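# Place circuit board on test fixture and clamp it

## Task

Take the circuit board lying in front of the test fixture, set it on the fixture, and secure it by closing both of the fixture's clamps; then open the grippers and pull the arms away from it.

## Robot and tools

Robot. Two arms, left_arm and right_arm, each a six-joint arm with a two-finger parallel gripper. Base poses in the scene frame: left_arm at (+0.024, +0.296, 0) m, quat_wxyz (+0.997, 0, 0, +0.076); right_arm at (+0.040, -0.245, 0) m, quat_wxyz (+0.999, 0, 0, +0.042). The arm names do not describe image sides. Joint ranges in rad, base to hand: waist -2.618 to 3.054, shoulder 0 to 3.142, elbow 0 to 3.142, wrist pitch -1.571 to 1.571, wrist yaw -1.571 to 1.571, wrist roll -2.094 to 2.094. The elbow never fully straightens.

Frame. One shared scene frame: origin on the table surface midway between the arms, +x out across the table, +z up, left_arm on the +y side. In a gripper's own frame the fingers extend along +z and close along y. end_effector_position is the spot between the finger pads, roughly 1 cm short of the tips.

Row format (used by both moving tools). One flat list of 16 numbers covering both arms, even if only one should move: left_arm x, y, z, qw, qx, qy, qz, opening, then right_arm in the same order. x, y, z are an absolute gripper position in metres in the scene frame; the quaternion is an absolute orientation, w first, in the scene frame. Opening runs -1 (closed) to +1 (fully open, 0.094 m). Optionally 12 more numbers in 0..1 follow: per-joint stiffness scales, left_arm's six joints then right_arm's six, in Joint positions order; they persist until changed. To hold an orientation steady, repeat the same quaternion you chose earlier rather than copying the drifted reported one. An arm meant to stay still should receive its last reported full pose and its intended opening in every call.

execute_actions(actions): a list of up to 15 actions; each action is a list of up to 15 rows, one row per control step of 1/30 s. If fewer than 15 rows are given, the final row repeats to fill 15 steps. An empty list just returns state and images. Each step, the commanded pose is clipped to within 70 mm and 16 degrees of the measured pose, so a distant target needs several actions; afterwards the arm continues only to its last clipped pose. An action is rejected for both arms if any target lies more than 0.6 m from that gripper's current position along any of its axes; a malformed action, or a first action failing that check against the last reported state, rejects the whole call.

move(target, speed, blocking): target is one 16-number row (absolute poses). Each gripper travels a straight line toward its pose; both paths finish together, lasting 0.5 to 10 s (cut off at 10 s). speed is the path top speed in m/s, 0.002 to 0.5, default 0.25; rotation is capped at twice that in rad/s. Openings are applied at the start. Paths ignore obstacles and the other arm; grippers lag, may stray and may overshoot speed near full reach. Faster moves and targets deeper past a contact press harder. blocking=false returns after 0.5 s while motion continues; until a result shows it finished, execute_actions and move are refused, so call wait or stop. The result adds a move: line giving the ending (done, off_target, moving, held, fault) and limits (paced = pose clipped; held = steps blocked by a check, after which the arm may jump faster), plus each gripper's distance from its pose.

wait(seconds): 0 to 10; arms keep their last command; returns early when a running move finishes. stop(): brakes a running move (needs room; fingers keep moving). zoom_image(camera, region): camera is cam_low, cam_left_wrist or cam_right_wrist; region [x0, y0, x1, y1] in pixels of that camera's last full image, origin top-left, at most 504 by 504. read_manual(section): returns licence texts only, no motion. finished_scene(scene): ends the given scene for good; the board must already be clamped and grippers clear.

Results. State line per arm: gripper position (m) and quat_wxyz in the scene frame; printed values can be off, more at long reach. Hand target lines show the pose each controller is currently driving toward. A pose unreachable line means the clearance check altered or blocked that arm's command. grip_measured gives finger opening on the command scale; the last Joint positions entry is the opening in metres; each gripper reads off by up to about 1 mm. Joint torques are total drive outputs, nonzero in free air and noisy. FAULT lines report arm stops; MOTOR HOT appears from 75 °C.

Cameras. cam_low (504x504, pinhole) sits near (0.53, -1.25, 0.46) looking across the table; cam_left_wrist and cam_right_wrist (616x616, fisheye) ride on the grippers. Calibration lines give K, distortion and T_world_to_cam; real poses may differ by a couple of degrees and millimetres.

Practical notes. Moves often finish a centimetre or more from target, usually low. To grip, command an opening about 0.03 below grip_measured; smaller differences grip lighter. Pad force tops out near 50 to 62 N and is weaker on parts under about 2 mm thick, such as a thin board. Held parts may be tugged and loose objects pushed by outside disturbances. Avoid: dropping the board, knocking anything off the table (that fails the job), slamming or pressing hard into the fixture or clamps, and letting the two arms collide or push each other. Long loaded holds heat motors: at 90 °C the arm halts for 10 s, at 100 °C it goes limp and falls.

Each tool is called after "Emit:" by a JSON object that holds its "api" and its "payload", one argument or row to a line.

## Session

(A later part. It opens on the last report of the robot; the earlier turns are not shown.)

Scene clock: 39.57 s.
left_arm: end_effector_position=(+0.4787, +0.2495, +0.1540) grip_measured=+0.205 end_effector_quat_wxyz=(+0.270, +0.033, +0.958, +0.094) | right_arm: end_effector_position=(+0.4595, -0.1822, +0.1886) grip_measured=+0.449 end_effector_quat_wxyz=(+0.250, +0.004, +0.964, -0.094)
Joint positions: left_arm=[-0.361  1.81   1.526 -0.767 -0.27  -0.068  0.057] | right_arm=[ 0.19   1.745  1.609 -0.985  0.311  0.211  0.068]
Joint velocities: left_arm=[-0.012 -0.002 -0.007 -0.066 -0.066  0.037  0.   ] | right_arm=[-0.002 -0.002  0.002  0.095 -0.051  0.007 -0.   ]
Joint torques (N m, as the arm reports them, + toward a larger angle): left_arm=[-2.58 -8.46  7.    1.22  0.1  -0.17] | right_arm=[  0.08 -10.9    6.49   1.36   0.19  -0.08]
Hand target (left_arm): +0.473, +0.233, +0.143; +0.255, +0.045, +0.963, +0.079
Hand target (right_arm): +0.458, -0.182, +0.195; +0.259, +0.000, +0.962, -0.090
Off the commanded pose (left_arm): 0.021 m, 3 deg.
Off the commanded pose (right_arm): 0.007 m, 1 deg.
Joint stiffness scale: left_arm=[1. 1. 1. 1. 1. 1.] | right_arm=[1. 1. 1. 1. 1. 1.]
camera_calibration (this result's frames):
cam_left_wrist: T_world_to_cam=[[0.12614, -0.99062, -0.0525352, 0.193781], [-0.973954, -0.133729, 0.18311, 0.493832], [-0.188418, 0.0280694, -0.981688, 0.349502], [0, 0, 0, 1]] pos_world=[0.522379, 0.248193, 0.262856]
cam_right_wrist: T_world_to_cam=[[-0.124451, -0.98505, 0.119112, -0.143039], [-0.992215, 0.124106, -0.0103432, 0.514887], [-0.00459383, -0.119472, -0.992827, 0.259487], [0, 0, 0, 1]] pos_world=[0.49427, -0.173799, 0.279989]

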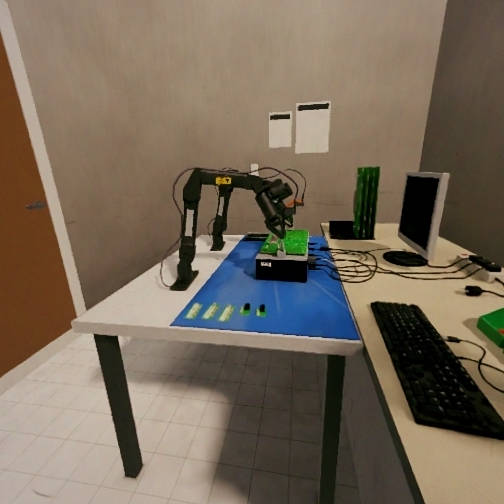

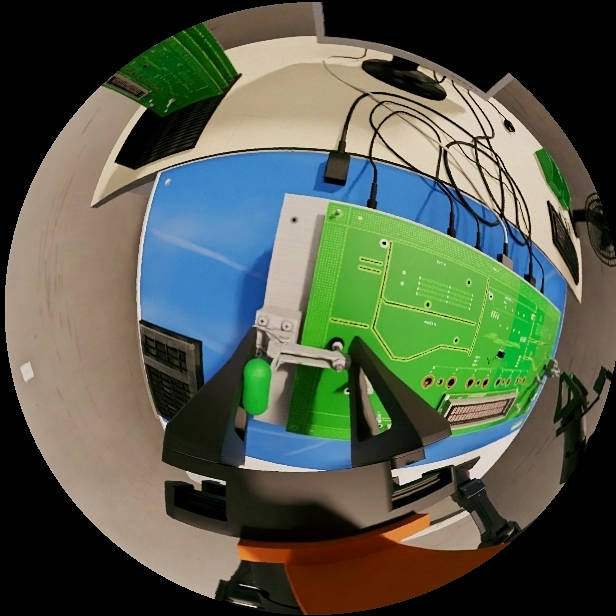

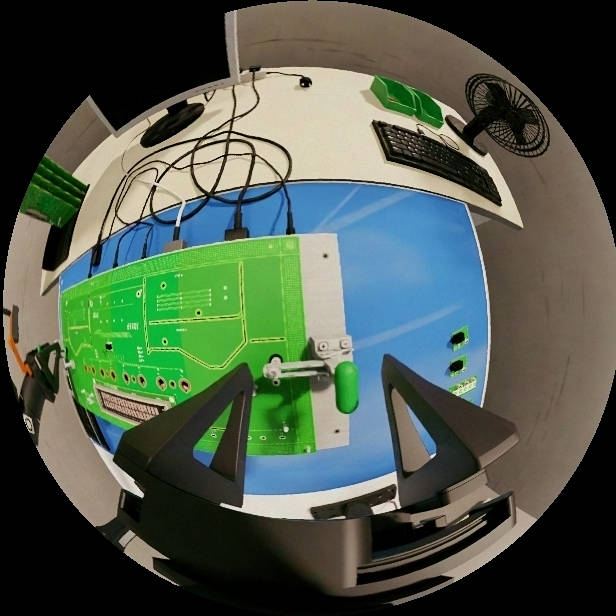

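Emit:
{"api": "execute_actions", "payload": {
  "actions": [
    [[0.474,0.23,0.147,0.2557,0.0453,0.9624,0.0781,0.11,0.44,-0.182,0.24,0.2597,0,0.9614,-0.0903,0.45]],
    [[0.478,0.247,0.156,0.2557,0.0453,0.9624,0.0781,0.13,0.39,-0.2,0.25,0.2597,0,0.9614,-0.0903,0.45]],
    [[0.478,0.253,0.162,0.2557,0.0453,0.9624,0.0781,0.45,0.34,-0.22,0.25,0.3,0,0.952,-0.05,0.45]],
    [[0.472,0.253,0.19,0.2557,0.0453,0.9624,0.0781,0.45,0.29,-0.24,0.25,0.36,0,0.933,0,0.45]],
    [[0.471,0.226,0.19,0.2557,0.0453,0.9624,0.0781,0.45,0.28,-0.24,0.25,0.36,0,0.933,0,0.45]],
    [[0.47,0.203,0.19,0.2557,0.0453,0.9624,0.0781,0.45,0.28,-0.24,0.25,0.36,0,0.933,0,0.45]]
  ]
}}

Emit:
{"api": "execute_actions", "payload": {
  "actions": [
    [[0.471,0.228,0.19,0.2557,0.0453,0.9624,0.0781,0.45,0.28,-0.24,0.25,0.36,0,0.933,0,0.45]],
    [[0.472,0.252,0.195,0.2557,0.0453,0.9624,0.0781,0.45,0.28,-0.24,0.25,0.36,0,0.933,0,0.45]],
    [[0.455,0.252,0.24,0.2557,0.0453,0.9624,0.0781,0.45,0.28,-0.24,0.25,0.36,0,0.933,0,0.45]]
  ]
}}

Emit:
{"api": "move", "payload": {
  "target": [0.28,0.29,0.25,0.38,0,0.925,0,0.45,0.28,-0.24,0.25,0.36,0,0.933,0,0.45]
}}

Scene clock: 42.80 s.
left_arm: end_effector_position=(+0.4720, +0.2389, +0.1817) grip_measured=+0.449 end_effector_quat_wxyz=(+0.250, +0.023, +0.960, +0.125) | right_arm: end_effector_position=(+0.2858, -0.2394, +0.2494) grip_measured=+0.449 end_effector_quat_wxyz=(+0.357, +0.003, +0.934, -0.000)
Joint positions: left_arm=[-0.42   1.85   1.702 -0.972 -0.357 -0.136  0.068] | right_arm=[-0.046  0.89   1.105 -1.057  0.028  0.033  0.068]
Joint velocities: left_arm=[-0.007 -0.012 -0.007 -0.007 -0.022  0.037 -0.   ] | right_arm=[-0.017 -0.012  0.007 -0.051  0.007 -0.037 -0.   ]
Joint torques (N m, as the arm reports them, + toward a larger angle): left_arm=[ -4.22 -10.32  10.04   1.04   0.6   -0.16] | right_arm=[-0.57 -2.67  6.3   1.58 -0.06 -0.08]
Hand target (left_arm): +0.469, +0.204, +0.190; +0.255, +0.046, +0.962, +0.079
Hand target (right_arm): +0.280, -0.240, +0.250; +0.360, +0.000, +0.933, +0.000
Off the commanded pose (left_arm): 0.037 m, 6 deg.
Off the commanded pose (right_arm): 0.006 m, 1 deg.
Joint stiffness scale: left_arm=[1. 1. 1. 1. 1. 1.] | right_arm=[1. 1. 1. 1. 1. 1.]
camera_calibration (this result's frames):
cam_left_wrist: T_world_to_cam=[[0.161396, -0.980344, -0.113478, 0.177639], [-0.960741, -0.182371, 0.209088, 0.481467], [-0.225673, 0.0752772, -0.97129, 0.380163], [0, 0, 0, 1]] pos_world=[0.519687, 0.233336, 0.288738]
cam_right_wrist: T_world_to_cam=[[-0.0607508, -0.995364, -0.0745585, -0.200623], [-0.974265, 0.0753751, -0.212428, 0.383851], [0.217063, 0.0597346, -0.974328, 0.287216], [0, 0, 0, 1]] pos_world=[0.299441, -0.245783, 0.346425]

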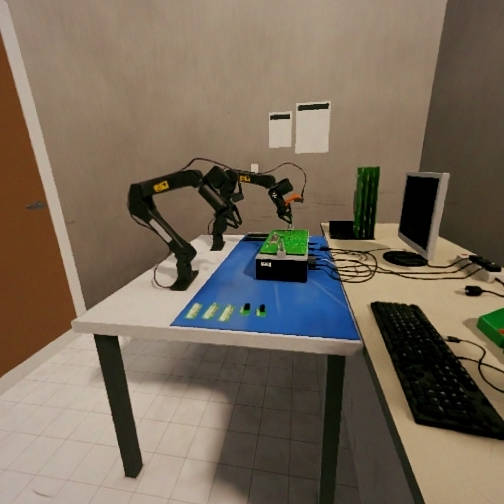

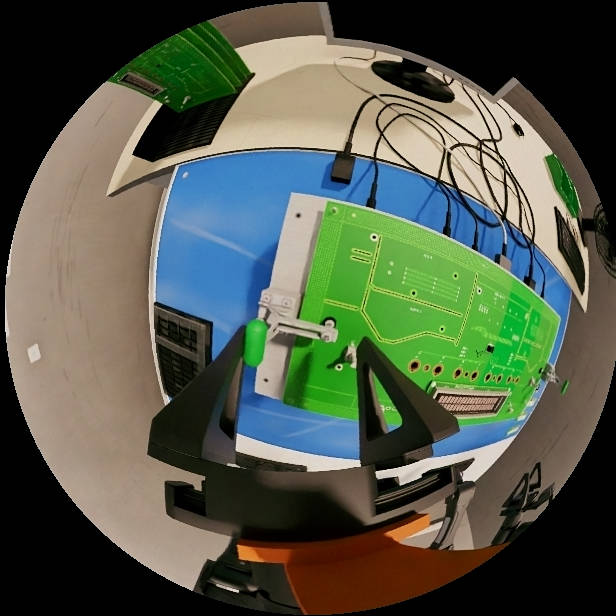

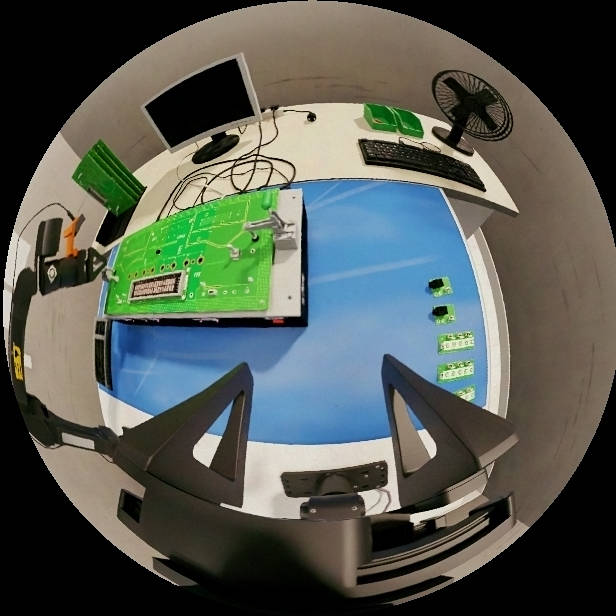

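Scene clock: 44.30 s.
left_arm: end_effector_position=(+0.4594, +0.2551, +0.2381) grip_measured=+0.449 end_effector_quat_wxyz=(+0.262, +0.039, +0.961, +0.078) | right_arm: end_effector_position=(+0.2858, -0.2394, +0.2494) grip_measured=+0.449 end_effector_quat_wxyz=(+0.357, +0.003, +0.934, -0.000)
Joint positions: left_arm=[-0.338  1.781  1.839 -1.118 -0.223 -0.047  0.068] | right_arm=[-0.046  0.89   1.105 -1.057  0.028  0.033  0.068]
Joint velocities: left_arm=[-0.017 -0.002  0.002 -0.051 -0.022 -0.007 -0.   ] | right_arm=[ 0.002 -0.007 -0.002 -0.022 -0.051 -0.037  0.   ]
Joint torques (N m, as the arm reports them, + toward a larger angle): left_arm=[-0.83 -8.83  8.49  1.21 -0.14  0.05] | right_arm=[-0.56 -2.66  6.3   1.58 -0.06 -0.08]
Hand target (left_arm): +0.456, +0.252, +0.240; +0.256, +0.046, +0.962, +0.078
Hand target (right_arm): +0.280, -0.240, +0.250; +0.360, +0.000, +0.933, -0.000
Off the commanded pose (left_arm): 0.006 m, 1 deg.
Off the commanded pose (right_arm): 0.006 m, 1 deg.
Joint stiffness scale: left_arm=[1. 1. 1. 1. 1. 1.] | right_arm=[1. 1. 1. 1. 1. 1.]
camera_calibration (this result's frames):
cam_left_wrist: T_world_to_cam=[[0.106159, -0.993977, -0.0272125, 0.21025], [-0.972514, -0.109493, 0.205496, 0.448238], [-0.207238, 0.00464933, -0.97828, 0.442049], [0, 0, 0, 1]] pos_world=[0.505207, 0.256007, 0.346058]
cam_right_wrist: T_world_to_cam=[[-0.0607508, -0.995364, -0.0745585, -0.200623], [-0.974265, 0.0753751, -0.212428, 0.383851], [0.217063, 0.0597346, -0.974328, 0.287216], [0, 0, 0, 1]] pos_world=[0.299441, -0.245783, 0.346425]

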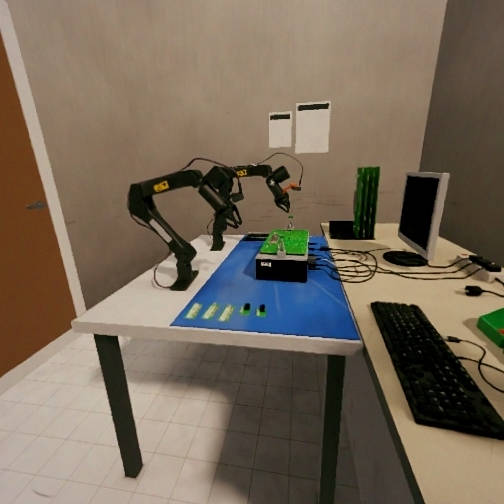

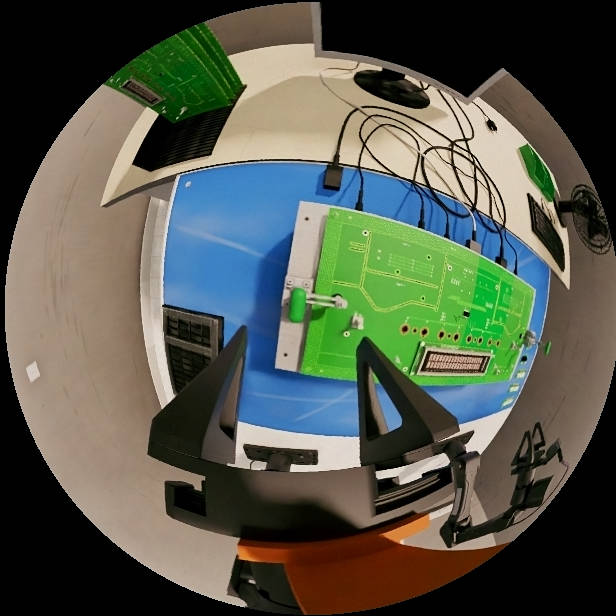

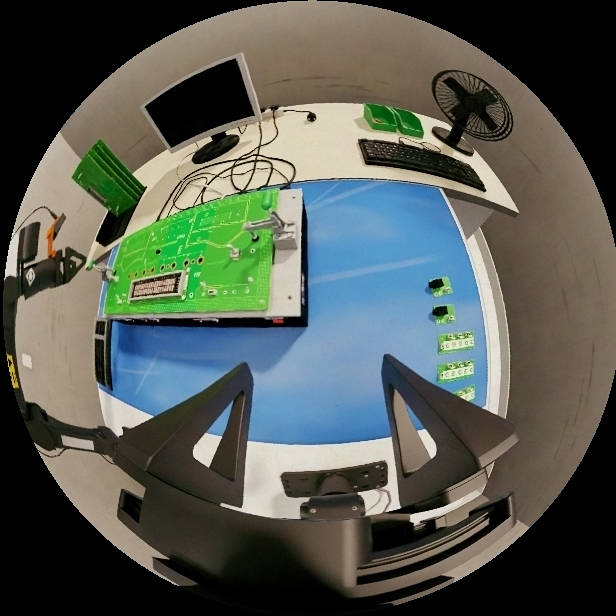

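Scene clock: 45.63 s.
left_arm: end_effector_position=(+0.2834, +0.2889, +0.2565) grip_measured=+0.449 end_effector_quat_wxyz=(+0.387, -0.001, +0.922, -0.002) | right_arm: end_effector_position=(+0.2858, -0.2394, +0.2494) grip_measured=+0.449 end_effector_quat_wxyz=(+0.357, +0.003, +0.934, -0.000)
Joint positions: left_arm=[-0.21   0.891  1.089 -0.975 -0.039 -0.043  0.068] | right_arm=[-0.046  0.89   1.105 -1.057  0.028  0.033  0.068]
Joint velocities: left_arm=[-0.007  0.017  0.002  0.037  0.022 -0.066  0.   ] | right_arm=[ 0.002  0.002 -0.007  0.037 -0.037  0.007 -0.001]
Joint torques (N m, as the arm reports them, + toward a larger angle): left_arm=[ 0.73 -0.98  5.8   1.7   0.02  0.11] | right_arm=[-0.56 -2.66  6.31  1.58 -0.06 -0.08]
Hand target (left_arm): +0.281, +0.290, +0.251; +0.380, +0.001, +0.925, -0.001
Hand target (right_arm): +0.280, -0.240, +0.250; +0.360, +0.000, +0.933, -0.000
Off the commanded pose (left_arm): 0.007 m, 1 deg.
Off the commanded pose (right_arm): 0.006 m, 1 deg.
Joint stiffness scale: left_arm=[1. 1. 1. 1. 1. 1.] | right_arm=[1. 1. 1. 1. 1. 1.]
move: done
camera_calibration (this result's frames):
cam_left_wrist: T_world_to_cam=[[0.0986376, -0.979417, 0.176104, 0.208788], [-0.993774, -0.106163, -0.0338122, 0.343445], [0.051812, -0.171672, -0.983791, 0.402458], [0, 0, 0, 1]] pos_world=[0.29986, 0.310042, 0.370779]
cam_right_wrist: T_world_to_cam=[[-0.0607508, -0.995364, -0.0745585, -0.200623], [-0.974265, 0.0753751, -0.212428, 0.383851], [0.217063, 0.0597346, -0.974328, 0.287216], [0, 0, 0, 1]] pos_world=[0.299441, -0.245783, 0.346425]

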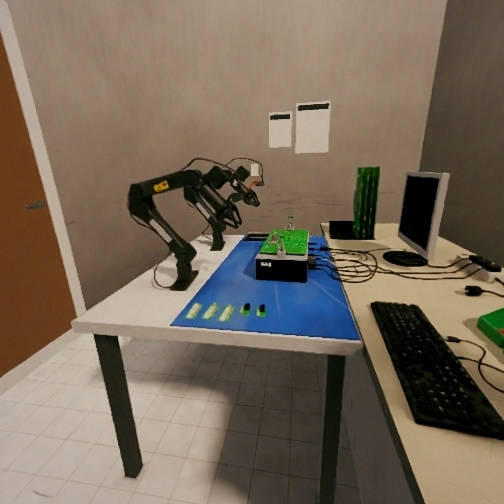

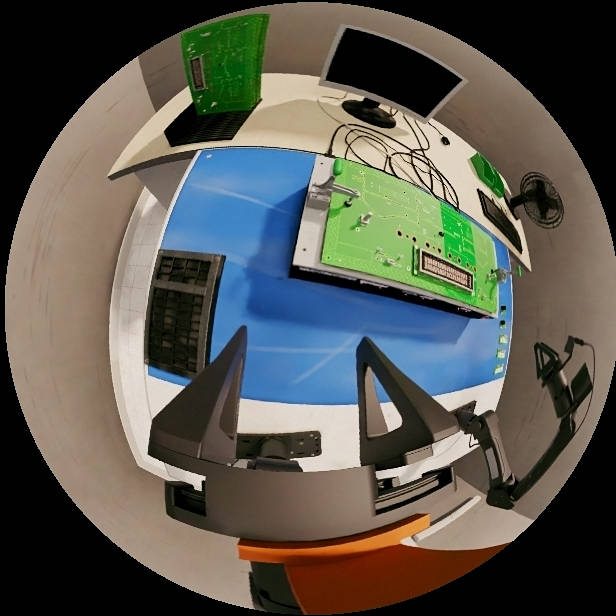

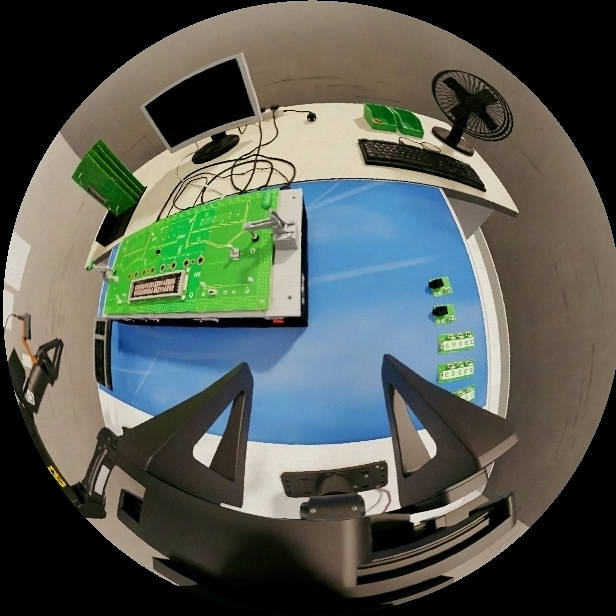

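Emit:
{"api": "execute_actions", "payload": {
  "actions": []
}}

Scene clock: 45.73 s.
left_arm: end_effector_position=(+0.2834, +0.2888, +0.2565) grip_measured=+0.449 end_effector_quat_wxyz=(+0.387, -0.000, +0.922, -0.002) | right_arm: end_effector_position=(+0.2858, -0.2394, +0.2494) grip_measured=+0.449 end_effector_quat_wxyz=(+0.357, +0.003, +0.934, -0.000)
Joint positions: left_arm=[-0.21   0.891  1.089 -0.975 -0.038 -0.043  0.068] | right_arm=[-0.046  0.89   1.105 -1.057  0.028  0.033  0.068]
Joint velocities: left_arm=[-0.002 -0.002 -0.007 -0.081 -0.051 -0.095 -0.001] | right_arm=[-0.007  0.012 -0.007 -0.125 -0.037  0.051 -0.002]
Joint torques (N m, as the arm reports them, + toward a larger angle): left_arm=[ 0.76 -0.95  5.78  1.71  0.    0.12] | right_arm=[-0.57 -2.66  6.3   1.58 -0.05 -0.08]
Hand target (left_arm): +0.281, +0.290, +0.251; +0.380, +0.001, +0.925, -0.001
Hand target (right_arm): +0.280, -0.240, +0.250; +0.360, +0.000, +0.933, -0.000
Off the commanded pose (left_arm): 0.007 m, 1 deg.
Off the commanded pose (right_arm): 0.006 m, 1 deg.
Joint stiffness scale: left_arm=[1. 1. 1. 1. 1. 1.] | right_arm=[1. 1. 1. 1. 1. 1.]
camera_calibration (this result's frames):
cam_left_wrist: T_world_to_cam=[[0.0981106, -0.979376, 0.176624, 0.20866], [-0.993832, -0.105641, -0.0337248, 0.343269], [0.051688, -0.172226, -0.9837, 0.402603], [0, 0, 0, 1]] pos_world=[0.299871, 0.309959, 0.370763]
cam_right_wrist: T_world_to_cam=[[-0.0607508, -0.995364, -0.0745585, -0.200623], [-0.974265, 0.0753751, -0.212428, 0.383851], [0.217063, 0.0597346, -0.974328, 0.287216], [0, 0, 0, 1]] pos_world=[0.299441, -0.245783, 0.346425]

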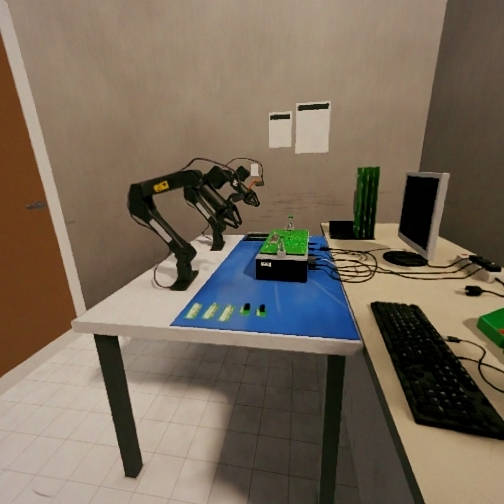

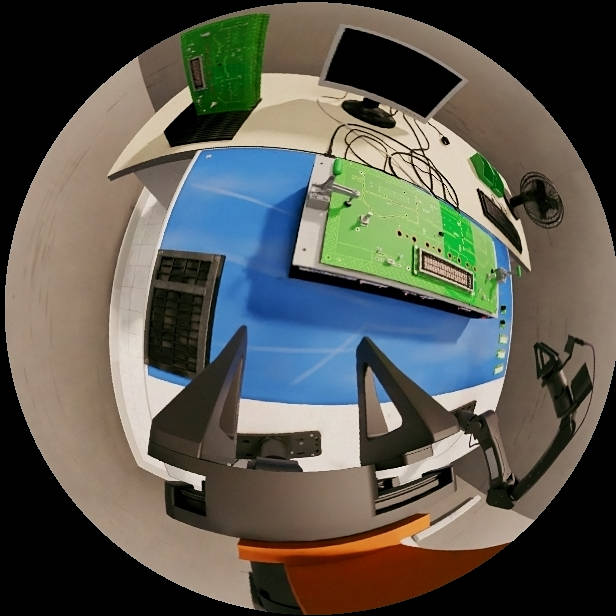

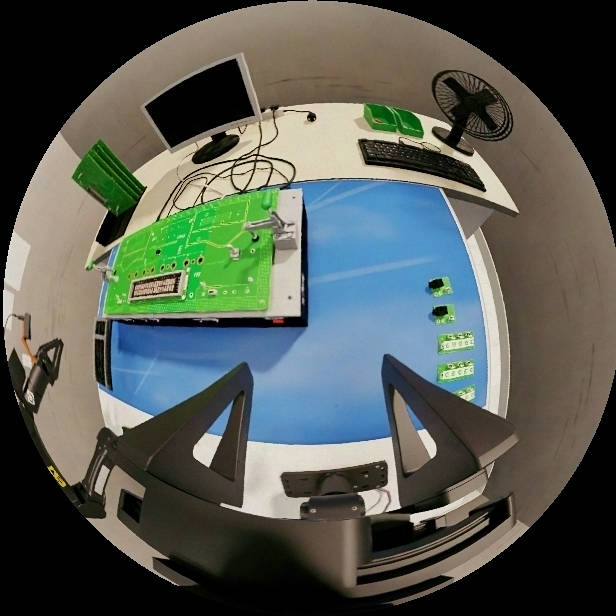

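Emit:
{"api": "finished_scene", "payload": {
  "scene": 2
}}

The scene is finished: the task was done.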